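## Task

Unscrew the caps from tube 2 and tube 3 and rest each one upside down (open side facing down) and level in the cap nest that carries its tube's number. Press the blue CYCLE key and keep both caps sitting in their nests until the green lamp lights; the aspirate step happens only once. Afterwards screw each cap back onto the tube it came from until it will not turn further. Make sure the caps of tube 1 and tube 4 are tight, turning any loose one down until it stops; those two caps are never removed. Nothing counts as done if it only stays in place because the robot is holding it. Release everything and move the arm away (resting against READY or its housing is still clear), then press the green READY key while not gripping anything; the job is over when READY goes down. Pressing READY with any step not done as described is worse than leaving it unpressed.

## Robot and tools

Robot: a single six-joint arm (yam_ultra) with a two-finger parallel gripper and one wrist camera, cam_wrist (616x616 fisheye). There is only one arm, so every command is one row for that arm.

Scene layout: the decapping station holds tubes 1 to 4, numbered left to right as seen from the arm's base. The cap tray has nests 1 to 4 in that same order plus two lamps: amber while aspiration runs, green when it has finished. CYCLE (blue) and READY (green) share one housing; a key must be pushed down until it switches.

Frames: the scene frame has its origin on the table surface straight under the arm base, +z up, +y to the left when facing along +x. The base may be slightly tilted. In the URDF, the pinch link sits between the finger pads about 1 cm behind the fingertips; fingers point along its +z and close along its y. The wrist_camera_optical frame has +z forward, +x right and +y down in the image.

Row layout (used by both motion tools): 7 numbers, each in [-1, 1], in this fixed order: shoulder (joint2), elbow (joint3), waist (joint1), wrist pitch (joint4), wrist yaw (joint5), wrist roll (joint6), gripper opening. The first six are scaled joint offsets: 1.0 equals 1.258 rad for the shoulder, 1.238 for the elbow, 1.202 for the waist, 2.073 for wrist pitch, and 2.022 for both wrist yaw and wrist roll. Signs follow each joint's positive direction. The seventh number is an absolute opening, +1 fully open (pad gap 0.094 m), -1 closed. Joint ranges in rad: waist -2.618 to 3.054, shoulder 0.000 to 3.142, elbow 0.000 to 3.142, wrist pitch -1.571 to 1.571, wrist yaw -1.571 to 1.571, wrist roll -2.094 to 2.094; the true stops may differ by 0.036 rad either way.

execute_actions(actions): a list of actions; each action is a table of up to 15 rows, one per 1/30 s step, and a short table repeats its last row to fill 15 steps. Every row's joint numbers are offsets from the angles at the start of that action (for a call's first action, the angles in this scene's most recent report), not from the previous row. An action asking a joint to go more than 0.036 rad beyond its range is refused; if the first action fails that check or any action is malformed, the entire call is rejected and nothing moves. An empty list just returns state and images. Joints beyond their true end stop there, and the result may print "joint sent to its limit".

move(target, speed, blocking): target is one 7-number row whose joint offsets are measured from the "Joint positions" in the latest result that shows them. All joints travel proportionally and arrive together, so the gripper follows a curve; the path takes 0.5 to 10 s and does not avoid obstacles. speed is the peak rate in rad/s of the joint with the longest travel, 0.01 to 2, default 0.5. The opening is sent at the start. blocking=false returns after 0.5 s while motion continues; other motions are refused until a result shows the move ended (use wait or stop). The extra "move:" line reports the ending (done, off_target, moving, held, fault), limits=held or limits=none, and the joint farthest from target.

wait(seconds): 0 to 10 s, holding the last command; returns early if a running move ends. stop(): brakes a running move; it needs room. zoom_image(camera, region): enlarges [x0, y0, x1, y1] pixels of the latest cam_wrist image, at most 504x504. read_manual(section): licence texts only. finished_scene(scene): ends scene 1 or 2 irreversibly and reports success.

Results: Joint positions and Joint velocities list joints in the row order (rad, rad/s), then the pad gap (m, m/s). Joint targets shows what the joints are currently driven toward. grip_measured is the measured opening on the command scale (may be off by about 1 mm, consistently). "joint command not followed" means the clearance check altered targets. FAULT and MOTOR HOT lines warn of stops.

Motion limits: each step, a joint's target stays within a lead of its measured angle (waist 0.202, shoulder 0.258, elbow 0.238, wrist pitch 0.573, wrist yaw and roll 0.522 rad), and targets are scaled back if they would shift the gripper over 70 mm, so big offsets take several actions. Under gravity the arm can sag with zero offsets; re-aim at the wanted angles.

Gripping: command an opening about 0.03 below grip_measured to hold firmly; less for a lighter hold. Pad force is roughly 50 to 62 N, with a brief spike at contact.

Avoid: dropping caps, fast impacts, pressing far past contact, knocking anything off the table (that ends the scene), long heavy holds that heat motors (stop at 90 °C, collapse at 100 °C). Loose objects may get brief nudges; check caps stay seated.

Each tool is called as name(argument=value, ...) on one line, values as JSON.

## Session

execute_actions(actions=[])

Scene clock: 0.00 s.
grip_measured=+1.000
Joint names: [shoulder, elbow, waist, wrist pitch, wrist yaw, wrist roll]
Joint positions: [ 2.041  1.46   0.902 -1.263  1.235  1.452  0.094]
Joint velocities: [-0.017 -0.002 -0.007  0.037  0.081  0.022  0.   ]
Joint targets: [2.026 1.471 0.902 -1.265 1.253 1.454]

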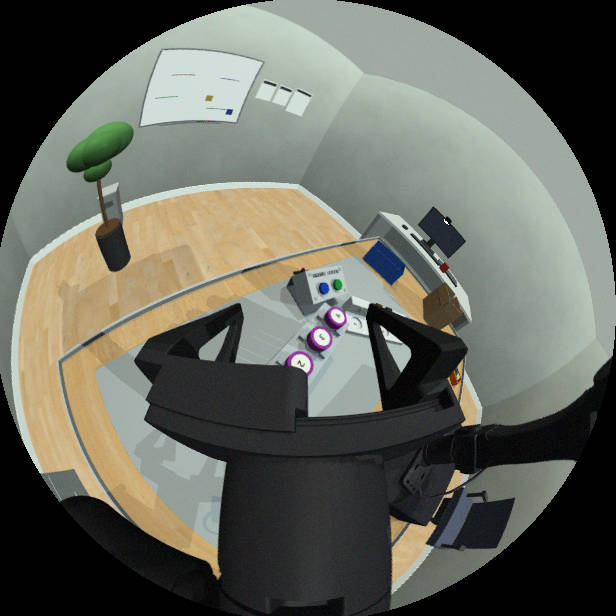

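move(target=[-0.589,0.032,-0.75,0.056,-0.611,-0.718,1], speed=0.8)

Scene clock: 8.07 s.
grip_measured=+1.000
Joint names: [shoulder, elbow, waist, wrist pitch, wrist yaw, wrist roll]
Joint positions: [ 1.316  1.46   0.01  -1.169  0.009  0.005  0.094]
Joint velocities: [ 0.012 -0.007  0.007 -0.022  0.007 -0.037  0.   ]
Joint targets: [1.300 1.499 0.000 -1.147 -0.001 -0.000]
move: off_target; limits=none; farthest joint: the elbow, 0.040 radians from its target (0.040 radians at the start)

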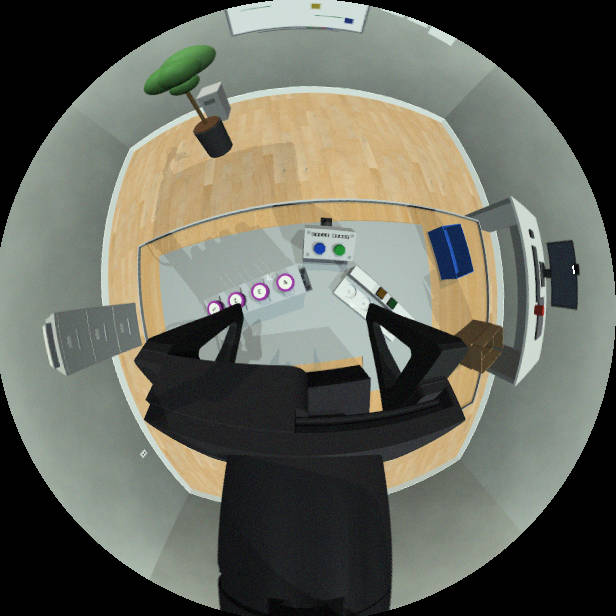

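zoom_image(camera="cam_wrist", region=[190,210,430,350])

move(target=[-0.012,0.03,-0.34,0.01,0,0,1])

zoom_image(camera="cam_wrist", region=[150,210,390,350])

Region (190, 210, 430, 350) of cam_wrist's 616x616 image, scaled by 2.100, with more detail than that image has; it fills the top 294 rows of this view, and the rest is white.

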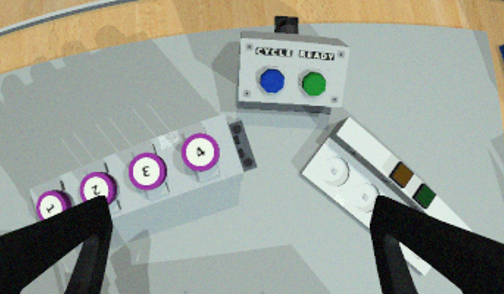

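Scene clock: 13.13 s.
grip_measured=+1.000
Joint names: [shoulder, elbow, waist, wrist pitch, wrist yaw, wrist roll]
Joint positions: [ 1.316  1.46  -0.39  -1.169  0.007  0.005  0.094]
Joint velocities: [-0.032 -0.017 -0.022  0.037  0.051  0.007  0.   ]
Joint targets: [1.301 1.497 -0.399 -1.148 0.009 0.005]
move: off_target; limits=none; farthest joint: the elbow, 0.037 radians from its target (0.037 radians at the start)

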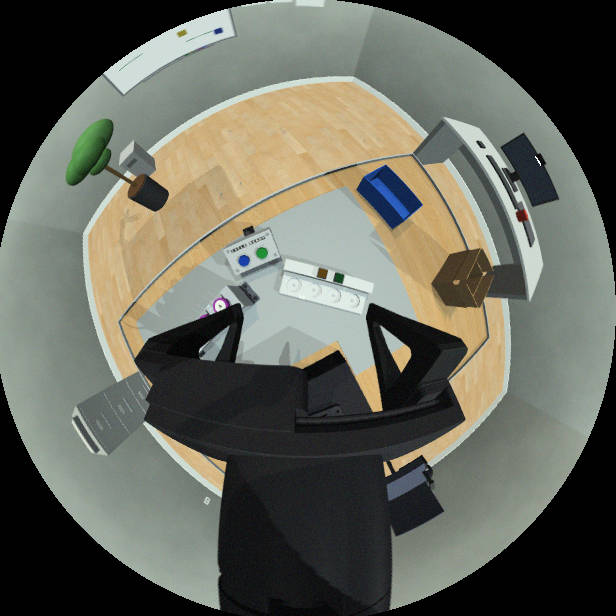

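Region (150, 210, 390, 350) of cam_wrist's 616x616 image, scaled by 2.100, with more detail than that image has; it fills the top 294 rows of this view, and the rest is white.

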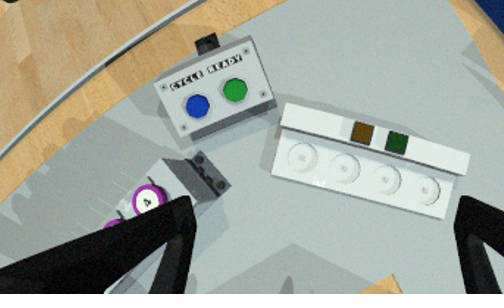

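move(target=[0.44,0.082,0.545,-0.012,-0.004,0,0.1])

Scene clock: 23.53 s.
grip_measured=+0.102
Joint names: [shoulder, elbow, waist, wrist pitch, wrist yaw, wrist roll]
Joint positions: [ 1.88   1.52   0.266 -1.181  0.002  0.005  0.052]
Joint velocities: [-0.012 -0.012 -0.012  0.051  0.022 -0.11   0.   ]
Joint targets: [1.870 1.561 0.265 -1.193 -0.001 0.005]
move: off_target; limits=none; farthest joint: the elbow, 0.041 radians from its target (0.102 radians at the start)

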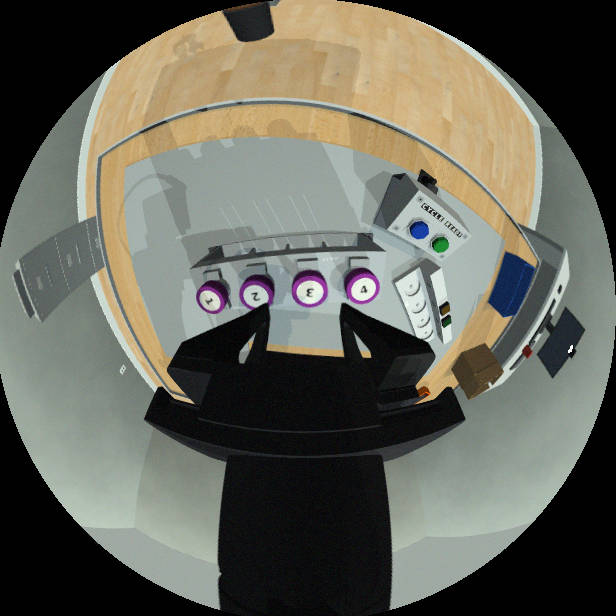

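move(target=[0.004,-0.055,-0.016,0.046,0,0,0.1], speed=0.2)

zoom_image(camera="cam_wrist", region=[160,180,450,380])

Scene clock: 28.30 s.
grip_measured=+0.102
Joint names: [shoulder, elbow, waist, wrist pitch, wrist yaw, wrist roll]
Joint positions: [ 1.88   1.464  0.257 -1.105  0.002  0.005  0.052]
Joint velocities: [-0.022 -0.012  0.002 -0.095  0.022 -0.022  0.   ]
Joint targets: [1.885 1.452 0.247 -1.086 0.002 0.005]
move: done; limits=none; farthest joint: the wrist pitch, 0.019 radians from its target (0.096 radians at the start)

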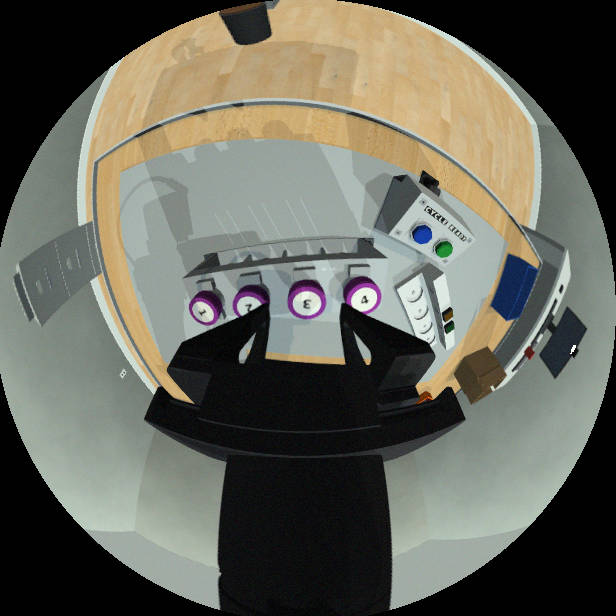

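Region (160, 180, 450, 380) of cam_wrist's 616x616 image, scaled by 1.738, with more detail than that image has; it fills the top 348 rows of this view, and the rest is white.

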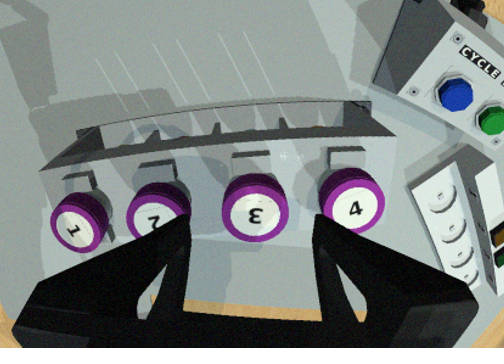

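move(target=[0.018,-0.047,-0.012,0.012,0,0,0.0], speed=0.2)

move(target=[0,0,0,0,0,0.78,0.0], speed=1.5)

Scene clock: 34.83 s.
grip_measured=+0.002
Joint names: [shoulder, elbow, waist, wrist pitch, wrist yaw, wrist roll]
Joint positions: [ 1.907  1.414  0.257 -1.098  0.002  0.005  0.047]
Joint velocities: [ 0.012 -0.002 -0.007 -0.007 -0.066 -0.051 -0.   ]
Joint targets: [1.903 1.405 0.242 -1.080 0.002 0.005]
move: done; limits=none; farthest joint: the wrist pitch, 0.018 radians from its target (0.024 radians at the start)

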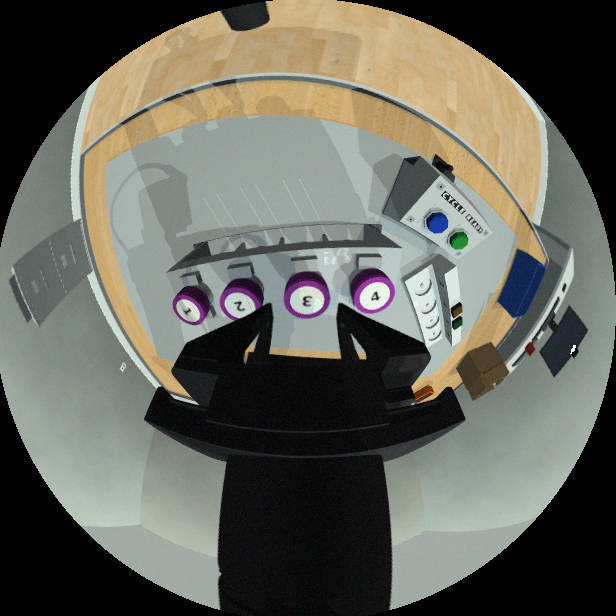

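Scene clock: 36.97 s.
grip_measured=+0.002
Joint names: [shoulder, elbow, waist, wrist pitch, wrist yaw, wrist roll]
Joint positions: [ 1.907  1.414  0.257 -1.098  0.002  1.576  0.047]
Joint velocities: [-0.012 -0.007 -0.007  0.022 -0.022  0.022 -0.   ]
Joint targets: [1.907 1.414 0.257 -1.098 0.002 1.582]
move: done; limits=none; farthest joint: the wrist roll, 0.006 radians from its target (1.577 radians at the start)

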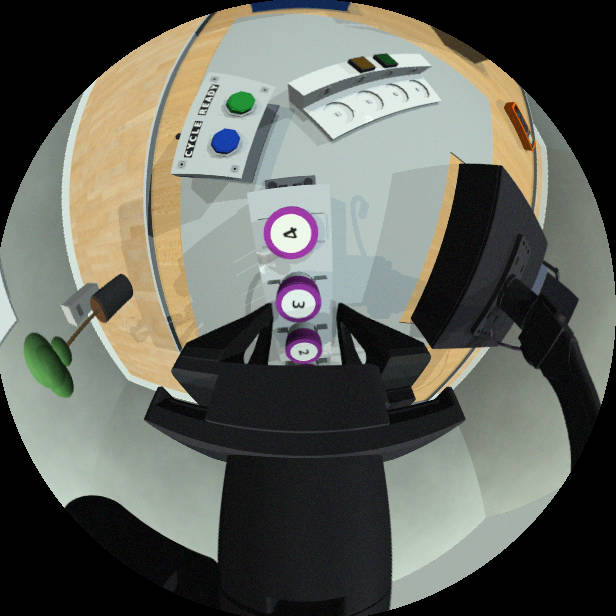

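zoom_image(camera="cam_wrist", region=[200,150,420,370])

move(target=[0,0,0,0,0,-1,0.0], speed=2)

move(target=[0,0,0,0,0,-0.56,0.0], speed=2)

zoom_image(camera="cam_wrist", region=[200,150,420,370])

Region (200, 150, 420, 370) of cam_wrist's 616x616 image, scaled by 2.291, with more detail than that image has.

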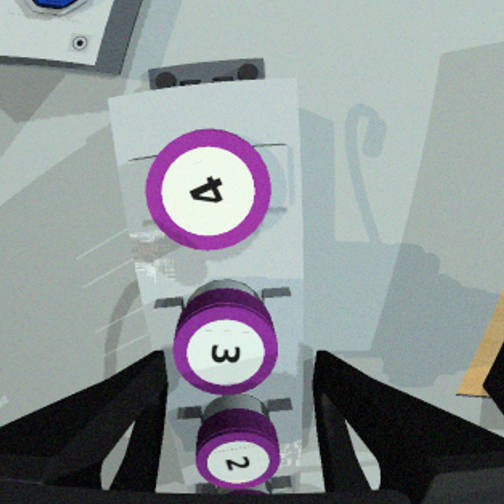

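Scene clock: 42.80 s.
grip_measured=+0.002
Joint names: [shoulder, elbow, waist, wrist pitch, wrist yaw, wrist roll]
Joint positions: [ 1.907  1.414  0.257 -1.098  0.002 -0.44   0.047]
Joint velocities: [-0.007 -0.007 -0.002 -0.051 -0.066 -0.007 -0.001]
Joint targets: [1.907 1.414 0.257 -1.098 0.002 -0.446]
move: done; limits=none; farthest joint: the wrist roll, 0.006 radians from its target (2.022 radians at the start)

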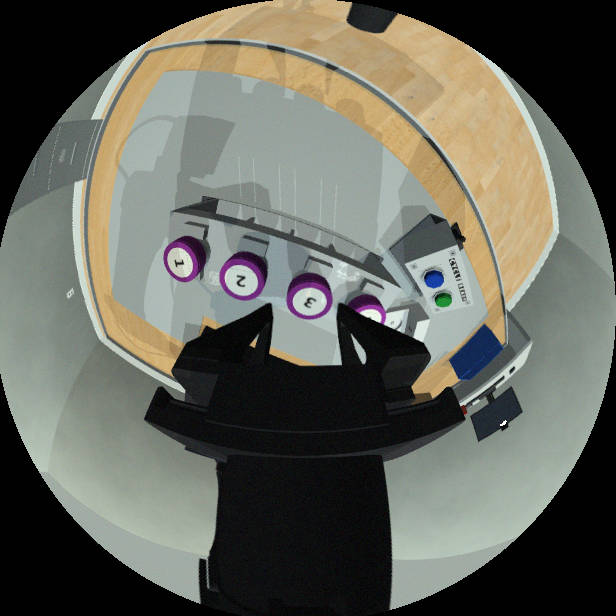

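Scene clock: 44.53 s.
grip_measured=+0.002
Joint names: [shoulder, elbow, waist, wrist pitch, wrist yaw, wrist roll]
Joint positions: [ 1.907  1.414  0.257 -1.098  0.002 -1.567  0.047]
Joint velocities: [-0.002  0.002  0.002  0.051 -0.081  0.037  0.001]
Joint targets: [1.907 1.414 0.257 -1.098 0.002 -1.573]
move: done; limits=none; farthest joint: the wrist roll, 0.005 radians from its target (1.132 radians at the start)

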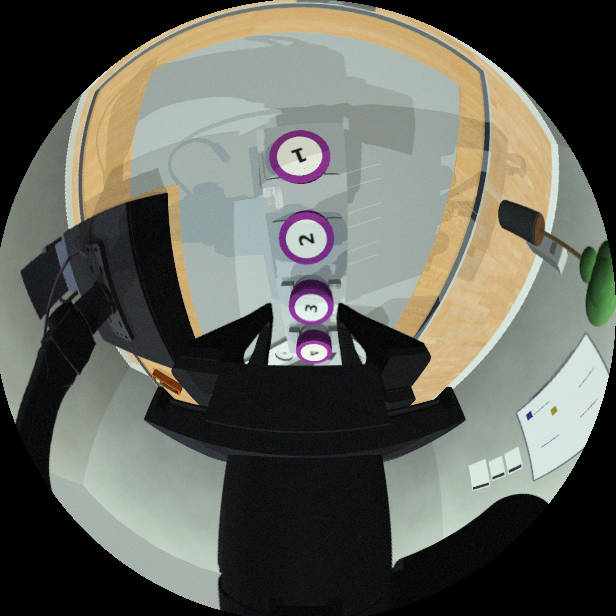

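Region (200, 150, 420, 370) of cam_wrist's 616x616 image, scaled by 2.291, with more detail than that image has.

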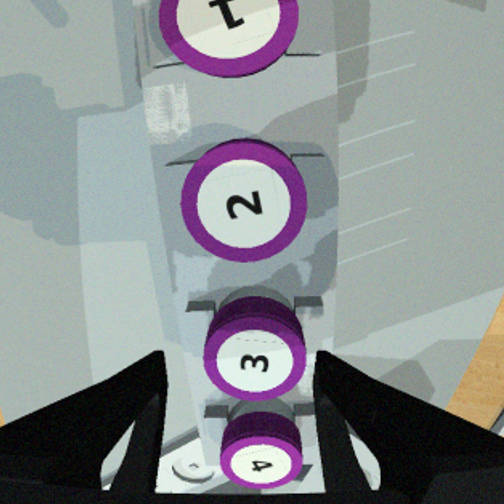

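move(target=[0,0,-0.017,0.019,0,1,0.0], speed=2)

move(target=[0,0,0,0,0,0.78,0.0], speed=2)

move(target=[0.011,-0.048,0,0.042,0,0,0.0], speed=0.1)

move(target=[0,0,0,0,0,0,-0.36])

Scene clock: 54.10 s.
grip_measured=+0.002
Joint names: [shoulder, elbow, waist, wrist pitch, wrist yaw, wrist roll]
Joint positions: [ 1.907  1.414  0.248 -1.076  0.002  0.45   0.047]
Joint velocities: [-0.012  0.007  0.007 -0.007 -0.037 -0.051 -0.   ]
Joint targets: [1.907 1.414 0.236 -1.058 0.002 0.455]
move: done; limits=none; farthest joint: the wrist pitch, 0.017 radians from its target (0.039 radians at the start)

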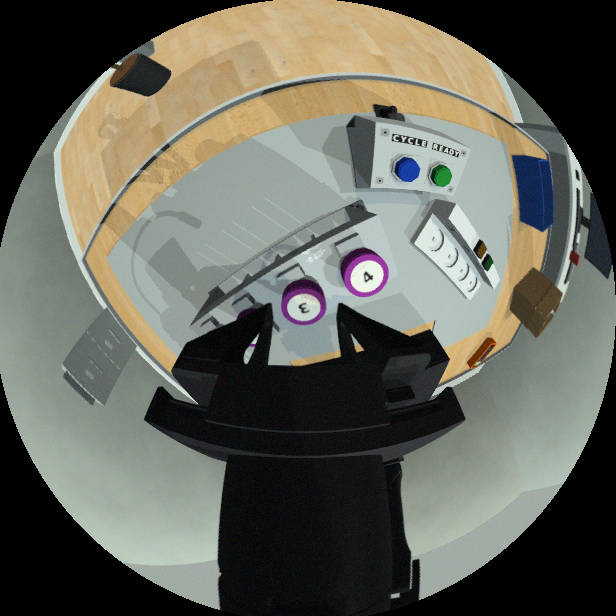

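Scene clock: 56.07 s.
grip_measured=+0.002
Joint names: [shoulder, elbow, waist, wrist pitch, wrist yaw, wrist roll]
Joint positions: [ 1.907  1.414  0.248 -1.076  0.002  2.021  0.047]
Joint velocities: [-0.017  0.017 -0.007  0.022 -0.022  0.007  0.001]
Joint targets: [1.907 1.414 0.248 -1.076 0.002 2.027]
move: done; limits=none; farthest joint: the wrist roll, 0.006 radians from its target (1.578 radians at the start)

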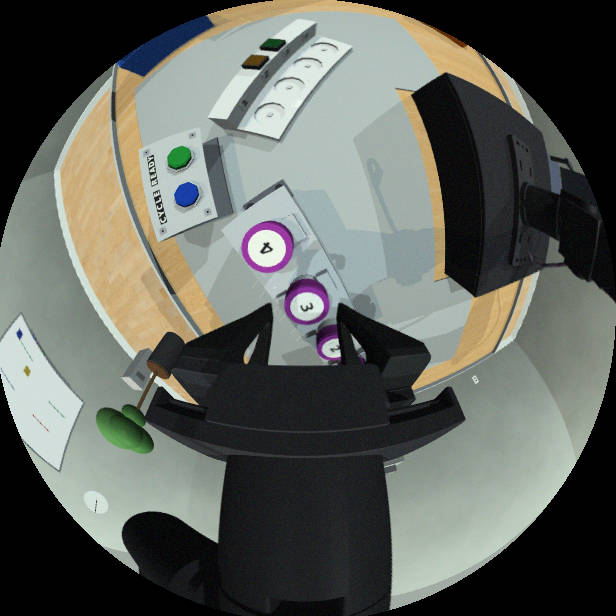

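Scene clock: 57.47 s.
grip_measured=+0.002
Joint names: [shoulder, elbow, waist, wrist pitch, wrist yaw, wrist roll]
Joint positions: [ 1.92   1.367  0.248 -0.997  0.002  2.021  0.047]
Joint velocities: [-0.002 -0.017  0.002 -0.037  0.007  0.066  0.   ]
Joint targets: [1.921 1.354 0.248 -0.988 0.002 2.021]
move: done; limits=none; farthest joint: the elbow, 0.013 radians from its target (0.059 radians at the start)

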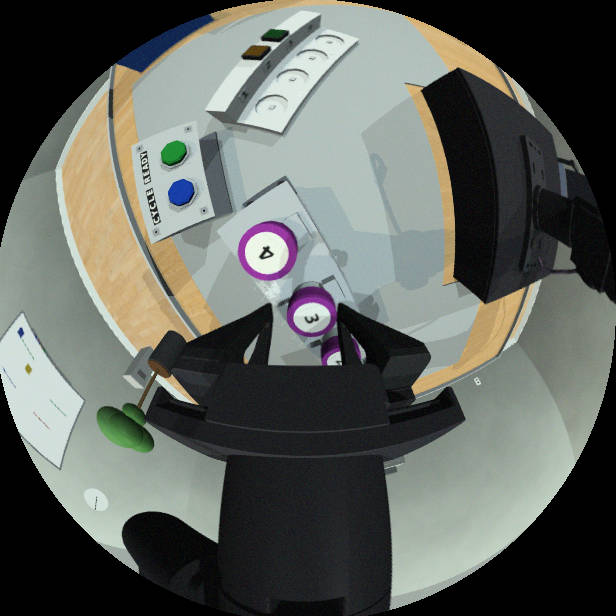

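Scene clock: 57.97 s.
grip_measured=-0.320
Joint names: [shoulder, elbow, waist, wrist pitch, wrist yaw, wrist roll]
Joint positions: [ 1.92   1.364  0.248 -1.011 -0.005  2.021  0.032]
Joint velocities: [-0.012  0.002 -0.012 -0.051 -0.066  0.007 -0.001]
Joint targets: [1.920 1.367 0.248 -0.997 0.002 2.021]
move: done; limits=none; farthest joint: the wrist pitch, 0.014 radians from its target (0.000 radians at the start)

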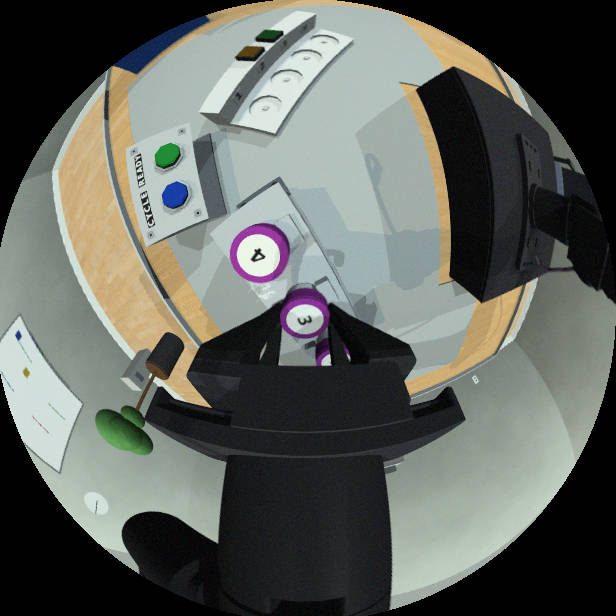

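Self-centres. Turn with a slight upward elbow bias.

move(target=[0,0.02,0,0,0,-1,-0.36], speed=1.5)

move(target=[0,0.02,0,0,0,-1,-0.36], speed=1.5)

move(target=[0,0.01,0,0,0,0,-0.17])

move(target=[0,0.01,0,0,0,1,-0.17], speed=2)

move(target=[0,0.01,0,0,0,1,-0.17], speed=2)

Scene clock: 64.60 s.
grip_measured=-0.319
Joint names: [shoulder, elbow, waist, wrist pitch, wrist yaw, wrist roll]
Joint positions: [ 1.92   1.364  0.248 -1.013 -0.006  0.01   0.032]
Joint velocities: [-0.017  0.002  0.002 -0.022 -0.007 -0.022 -0.   ]
Joint targets: [1.920 1.389 0.248 -1.011 -0.005 -0.001]
move: off_target; limits=none; farthest joint: the elbow, 0.024 radians from its target (0.024 radians at the start)

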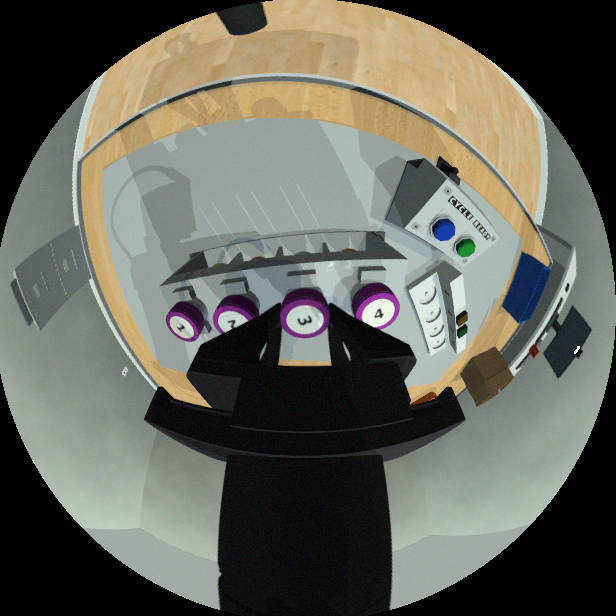

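Scene clock: 67.03 s.
grip_measured=-0.320
Joint names: [shoulder, elbow, waist, wrist pitch, wrist yaw, wrist roll]
Joint positions: [ 1.917  1.364  0.248 -1.013 -0.007 -1.984  0.032]
Joint velocities: [-0.007 -0.002  0.007  0.037 -0.007 -0.037  0.001]
Joint targets: [1.920 1.389 0.248 -1.012 -0.005 -2.013]
move: off_target; limits=none; farthest joint: the wrist roll, 0.028 radians from its target (2.022 radians at the start)

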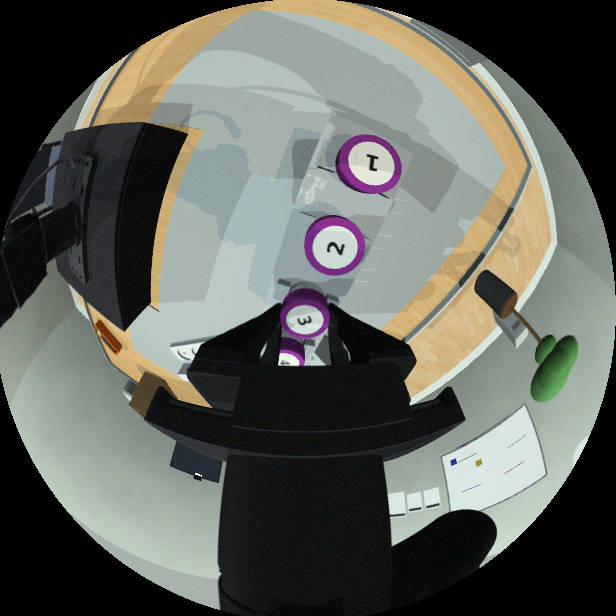

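Scene clock: 67.73 s.
grip_measured=-0.172
Joint names: [shoulder, elbow, waist, wrist pitch, wrist yaw, wrist roll]
Joint positions: [ 1.92   1.364  0.248 -1.013 -0.007 -1.983  0.039]
Joint velocities: [ 0.002 -0.012 -0.007  0.007  0.037  0.022 -0.001]
Joint targets: [1.917 1.377 0.248 -1.013 -0.007 -1.984]
move: done; limits=none; farthest joint: the elbow, 0.012 radians from its target (0.012 radians at the start)

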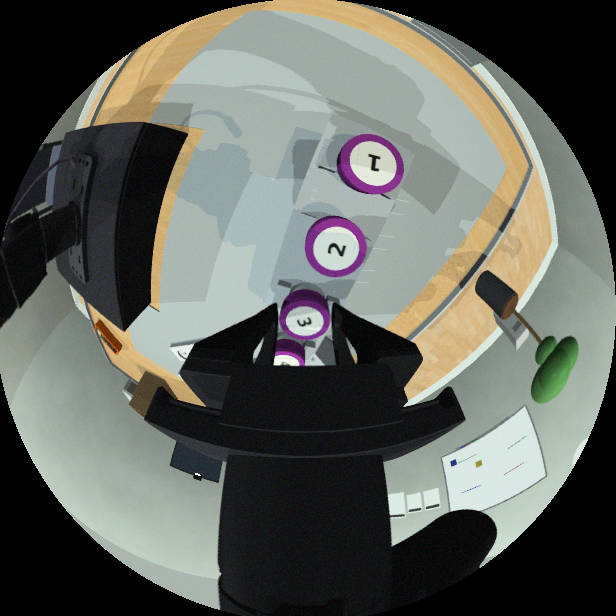

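Scene clock: 69.93 s.
grip_measured=-0.172
Joint names: [shoulder, elbow, waist, wrist pitch, wrist yaw, wrist roll]
Joint positions: [ 1.92   1.364  0.248 -1.013 -0.007  0.033  0.039]
Joint velocities: [ 0.007 -0.002 -0.027 -0.066 -0.007  0.095 -0.001]
Joint targets: [1.920 1.377 0.248 -1.013 -0.007 0.039]
move: done; limits=none; farthest joint: the elbow, 0.012 radians from its target (0.012 radians at the start)

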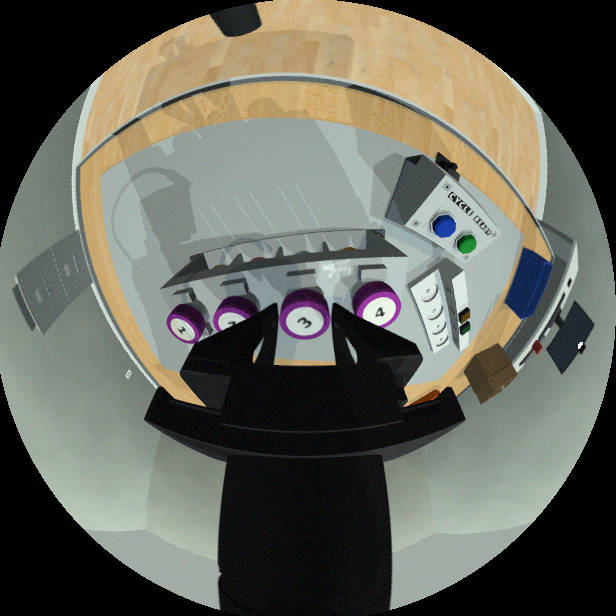

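Scene clock: 72.13 s.
grip_measured=-0.172
Joint names: [shoulder, elbow, waist, wrist pitch, wrist yaw, wrist roll]
Joint positions: [ 1.92   1.364  0.248 -1.013 -0.007  2.05   0.039]
Joint velocities: [-0.012  0.012 -0.007 -0.022  0.11   0.007 -0.   ]
Joint targets: [1.920 1.377 0.248 -1.013 -0.007 2.055]
move: done; limits=none; farthest joint: the elbow, 0.012 radians from its target (0.012 radians at the start)

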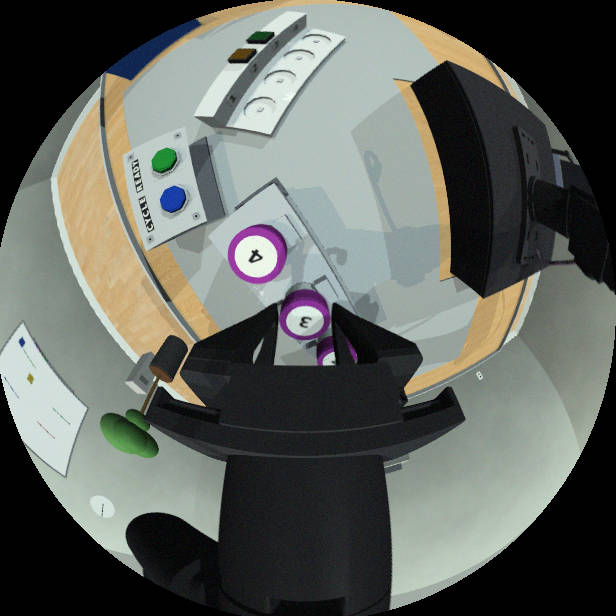

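execute_actions(actions=[[[0,0.01,0,0,0,0,-0.36]],[[-0.008,0.035,0,0,0,-0.5,-0.36]],[[-0.008,0.035,0,0,0,-0.5,-0.36]],[[-0.008,0.035,0,0,0,-0.5,-0.36]],[[-0.008,0.035,0,0,0,-0.5,-0.36]]])

Scene clock: 77.40 s.
grip_measured=-0.316
Joint names: [shoulder, elbow, waist, wrist pitch, wrist yaw, wrist roll]
Joint positions: [ 1.92   1.372  0.248 -1.019 -0.006 -1.74   0.032]
Joint velocities: [-0.007 -0.002 -0.002 -0.051  0.007 -0.52   0.   ]
Joint targets: [1.910 1.413 0.248 -1.016 -0.007 -1.804]

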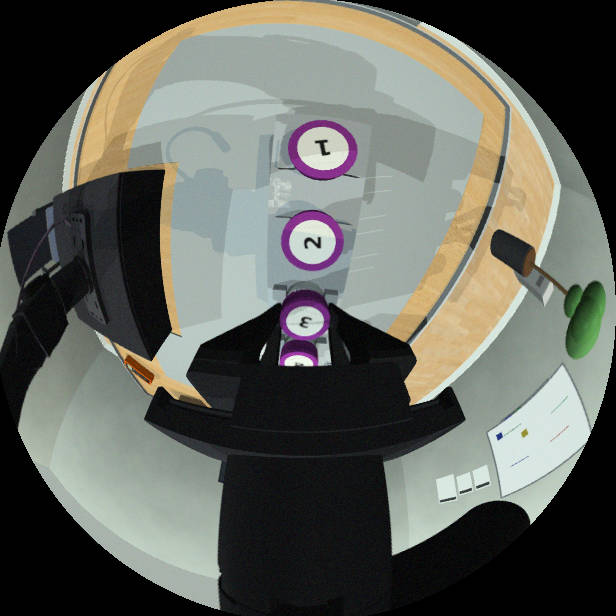

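Pitch is about 3 mm. Repeat.

execute_actions(actions=[[[0,0.01,0,0,0,0,-0.17]],[[0,0.01,0,0,0,0.75,-0.17]],[[0,0.01,0,0,0,0.7,-0.17]],[[0,0.01,0,0,0,0.42,-0.17]],[[0,0.01,0,0,0,0,-0.36]],[[-0.008,0.035,0,0,0,-0.6,-0.36]],[[-0.008,0.035,0,0,0,-0.6,-0.36]],[[-0.008,0.035,0,0,0,-0.6,-0.36]]])

Scene clock: 85.43 s.
grip_measured=-0.322
Joint names: [shoulder, elbow, waist, wrist pitch, wrist yaw, wrist roll]
Joint positions: [ 1.92   1.372  0.248 -1.02  -0.006 -1.697  0.032]
Joint velocities: [ 0.002 -0.012  0.017  0.007  0.022 -0.681 -0.   ]
Joint targets: [1.910 1.415 0.248 -1.020 -0.006 -1.794]

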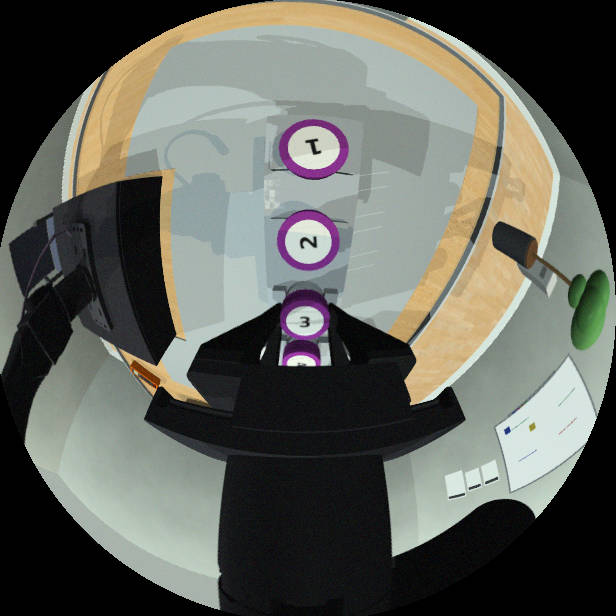

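No more rise; likely free. Lift.

move(target=[-0.03,0.115,0,-0.065,0,0,-0.36], speed=0.12)

Scene clock: 91.00 s.
grip_measured=-0.322
Joint names: [shoulder, elbow, waist, wrist pitch, wrist yaw, wrist roll]
Joint positions: [ 1.911  1.479  0.248 -1.135 -0.006 -1.702  0.032]
Joint velocities: [-0.017 -0.002 -0.007 -0.007  0.022 -0.051  0.001]
Joint targets: [1.882 1.515 0.248 -1.155 -0.006 -1.697]
move: off_target; limits=none; farthest joint: the elbow, 0.035 radians from its target (0.142 radians at the start)

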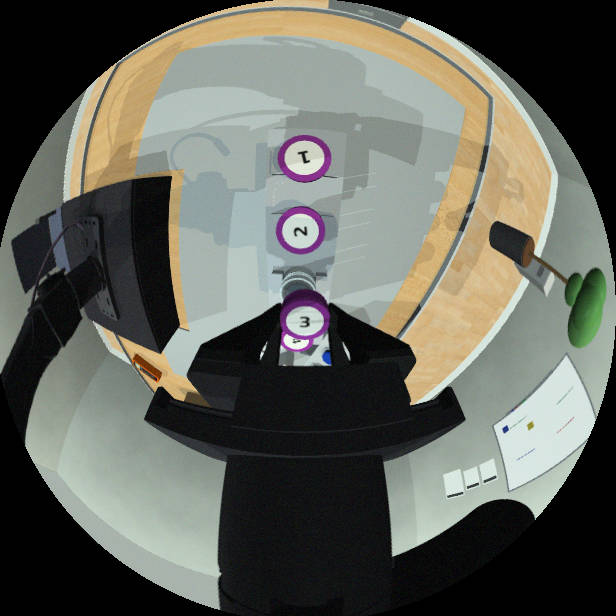

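move(target=[-0.02,0.04,-0.73,0,0,0.84,-0.36], speed=1)

move(target=[0.06,-0.24,0,0.176,0,0,-0.36], speed=0.3)

zoom_image(camera="cam_wrist", region=[180,200,430,370])

Scene clock: 97.13 s.
grip_measured=-0.322
Joint names: [shoulder, elbow, waist, wrist pitch, wrist yaw, wrist roll]
Joint positions: [ 1.911  1.479 -0.627 -1.135 -0.005 -0.009  0.032]
Joint velocities: [-0.012 -0.002 -0.007 -0.081  0.007  0.051 -0.   ]
Joint targets: [1.886 1.528 -0.629 -1.135 -0.006 -0.004]
move: off_target; limits=none; farthest joint: the elbow, 0.050 radians from its target (0.050 radians at the start)

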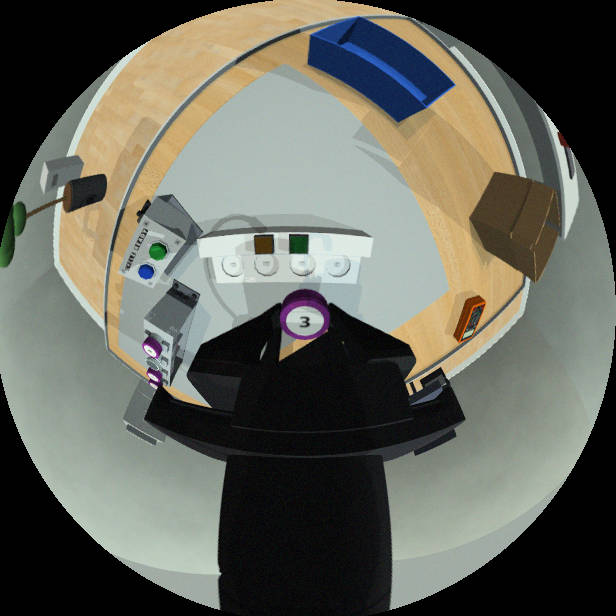

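Scene clock: 99.07 s.
grip_measured=-0.322
Joint names: [shoulder, elbow, waist, wrist pitch, wrist yaw, wrist roll]
Joint positions: [ 1.989  1.192 -0.627 -0.789 -0.005 -0.009  0.032]
Joint velocities: [0.007 0.017 0.007 0.007 0.022 0.007 0.   ]
Joint targets: [1.987 1.182 -0.627 -0.770 -0.005 -0.009]
move: done; limits=none; farthest joint: the wrist pitch, 0.018 radians from its target (0.365 radians at the start)

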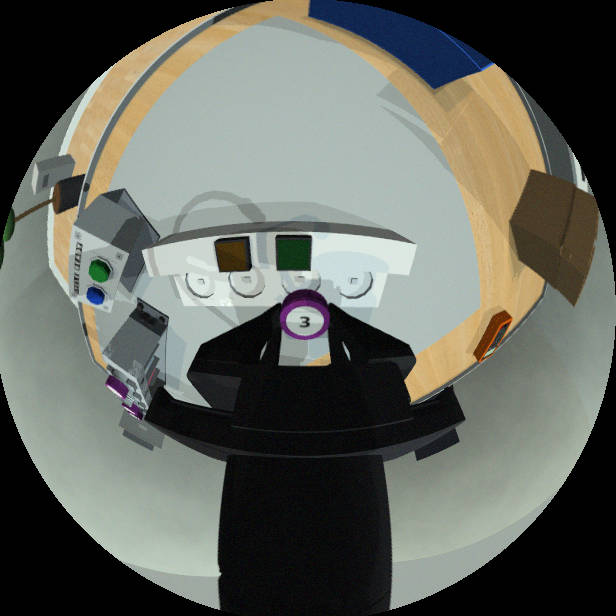

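Region (180, 200, 430, 370) of cam_wrist's 616x616 image, scaled by 2.016, with more detail than that image has; it fills the top 343 rows of this view, and the rest is white.

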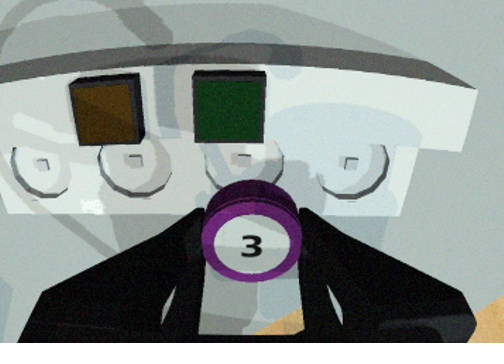

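move(target=[0,0,0.019,0.016,0,0.76,-0.36], speed=1.5)

zoom_image(camera="cam_wrist", region=[200,170,400,370])

Scene clock: 104.53 s.
grip_measured=-0.322
Joint names: [shoulder, elbow, waist, wrist pitch, wrist yaw, wrist roll]
Joint positions: [ 1.989  1.192 -0.615 -0.767 -0.005  1.522  0.032]
Joint velocities: [ 0.002  0.007 -0.002  0.007 -0.095 -0.007 -0.001]
Joint targets: [1.989 1.192 -0.604 -0.756 -0.005 1.527]
move: done; limits=none; farthest joint: the waist, 0.011 radians from its target (0.023 radians at the start)

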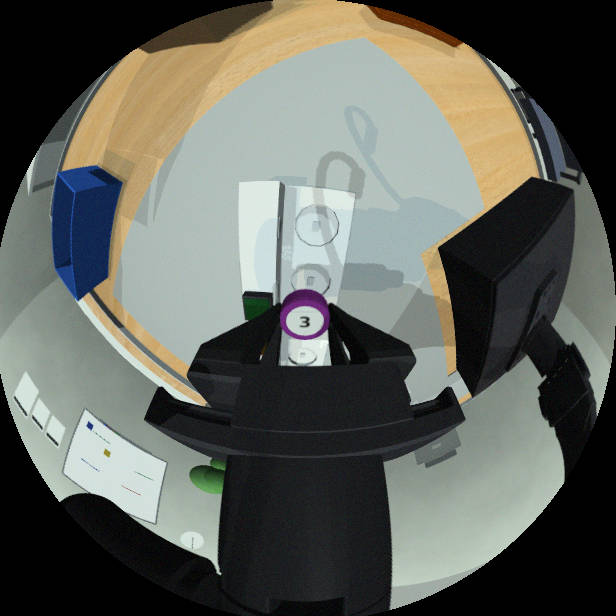

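Region (200, 170, 400, 370) of cam_wrist's 616x616 image, scaled by 2.520, with more detail than that image has.

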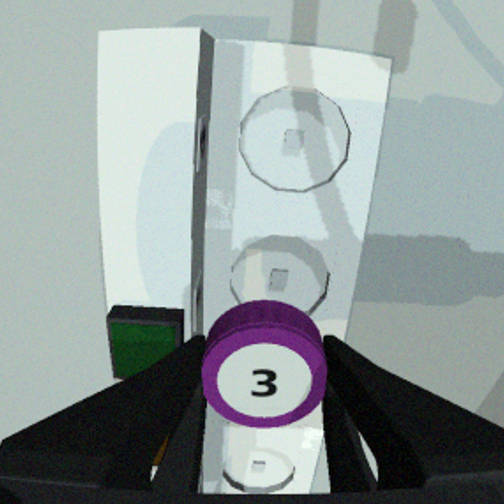

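move(target=[0.036,-0.058,0,0.056,0,-0.5,-0.36], speed=0.7)

zoom_image(camera="cam_wrist", region=[200,200,400,370])

Scene clock: 115.43 s.
grip_measured=-0.322
Joint names: [shoulder, elbow, waist, wrist pitch, wrist yaw, wrist roll]
Joint positions: [ 2.032  1.135 -0.615 -0.668 -0.005  0.516  0.032]
Joint velocities: [-0.017  0.002 -0.007 -0.007  0.007 -0.051 -0.001]
Joint targets: [2.034 1.120 -0.615 -0.651 -0.005 0.511]
move: done; limits=none; farthest joint: the wrist pitch, 0.017 radians from its target (0.116 radians at the start)

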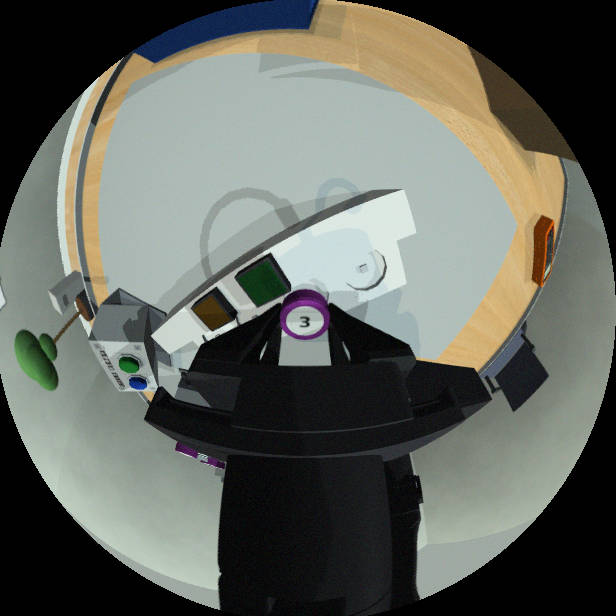

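Region (200, 200, 400, 370) of cam_wrist's 616x616 image, scaled by 2.520, with more detail than that image has; it fills the top 428 rows of this view, and the rest is white.

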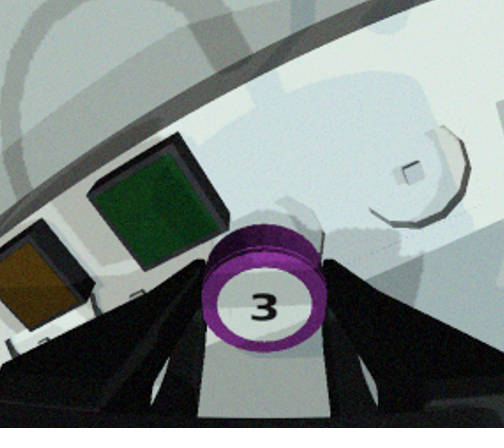

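move(target=[0.026,-0.024,0,0.026,0,-0.2,-0.36], speed=0.25)

zoom_image(camera="cam_wrist", region=[200,200,400,370])

Scene clock: 121.53 s.
grip_measured=-0.322
Joint names: [shoulder, elbow, waist, wrist pitch, wrist yaw, wrist roll]
Joint positions: [ 2.058  1.118 -0.615 -0.632 -0.005  0.117  0.032]
Joint velocities: [ 0.017 -0.017  0.002 -0.037  0.066 -0.007 -0.001]
Joint targets: [2.065 1.105 -0.615 -0.614 -0.005 0.112]
move: done; limits=none; farthest joint: the wrist pitch, 0.018 radians from its target (0.054 radians at the start)

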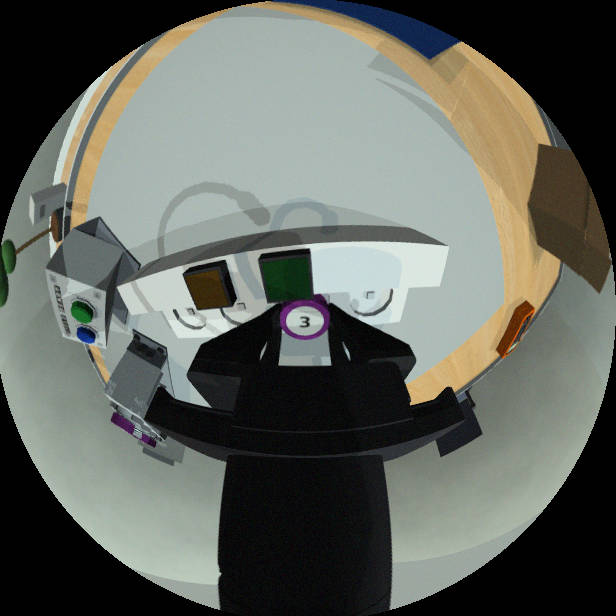

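Region (200, 200, 400, 370) of cam_wrist's 616x616 image, scaled by 2.520, with more detail than that image has; it fills the top 428 rows of this view, and the rest is white.

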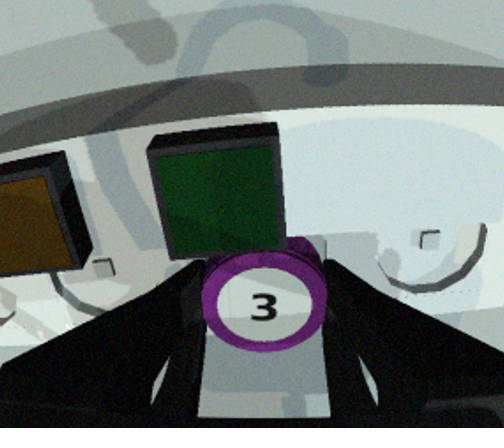

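move(target=[0.014,-0.014,0,0.015,0,0,-0.36], speed=0.03)

Scene clock: 124.30 s.
grip_measured=-0.322
Joint names: [shoulder, elbow, waist, wrist pitch, wrist yaw, wrist roll]
Joint positions: [ 2.073  1.118 -0.615 -0.62  -0.005  0.117  0.032]
Joint velocities: [-0.002  0.017  0.012  0.022 -0.007 -0.007 -0.001]
Joint targets: [2.076 1.101 -0.615 -0.601 -0.005 0.117]
move: done; limits=none; farthest joint: the wrist pitch, 0.019 radians from its target (0.031 radians at the start)

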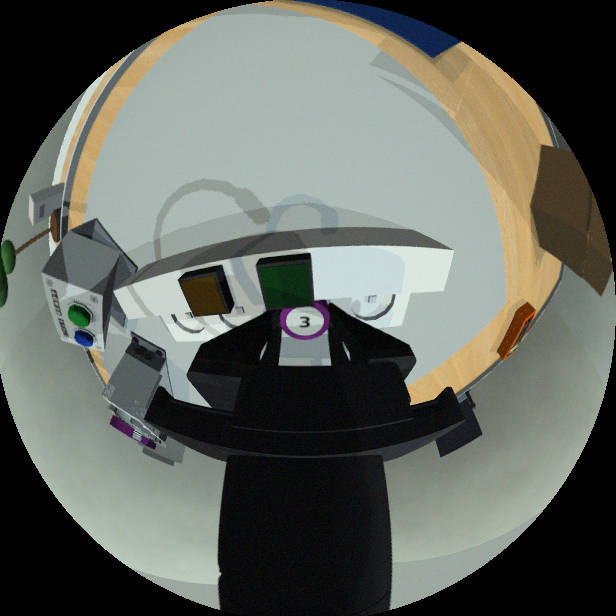

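move(target=[0.012,-0.01,0,0.013,0,0,-0.36], speed=0.03)

Scene clock: 127.17 s.
grip_measured=-0.322
Joint names: [shoulder, elbow, waist, wrist pitch, wrist yaw, wrist roll]
Joint positions: [ 2.079  1.118 -0.615 -0.614 -0.005  0.117  0.032]
Joint velocities: [ 0.002 -0.007 -0.002 -0.022  0.007  0.007 -0.   ]
Joint targets: [2.088 1.106 -0.615 -0.593 -0.005 0.117]
move: off_target; limits=none; farthest joint: the wrist pitch, 0.021 radians from its target (0.026 radians at the start)

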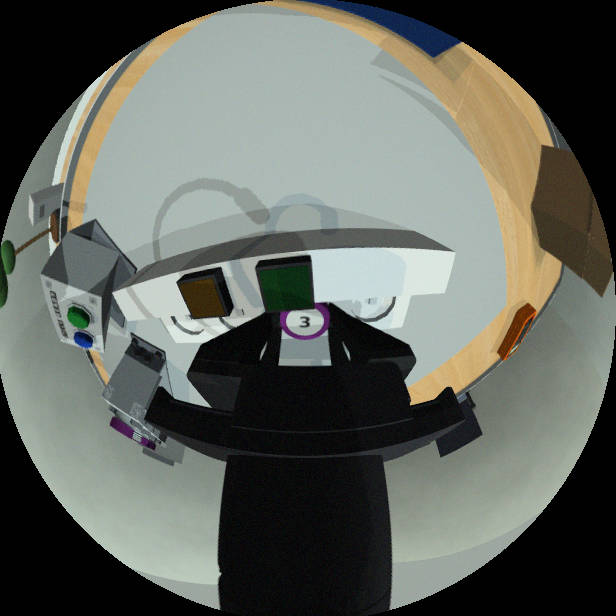

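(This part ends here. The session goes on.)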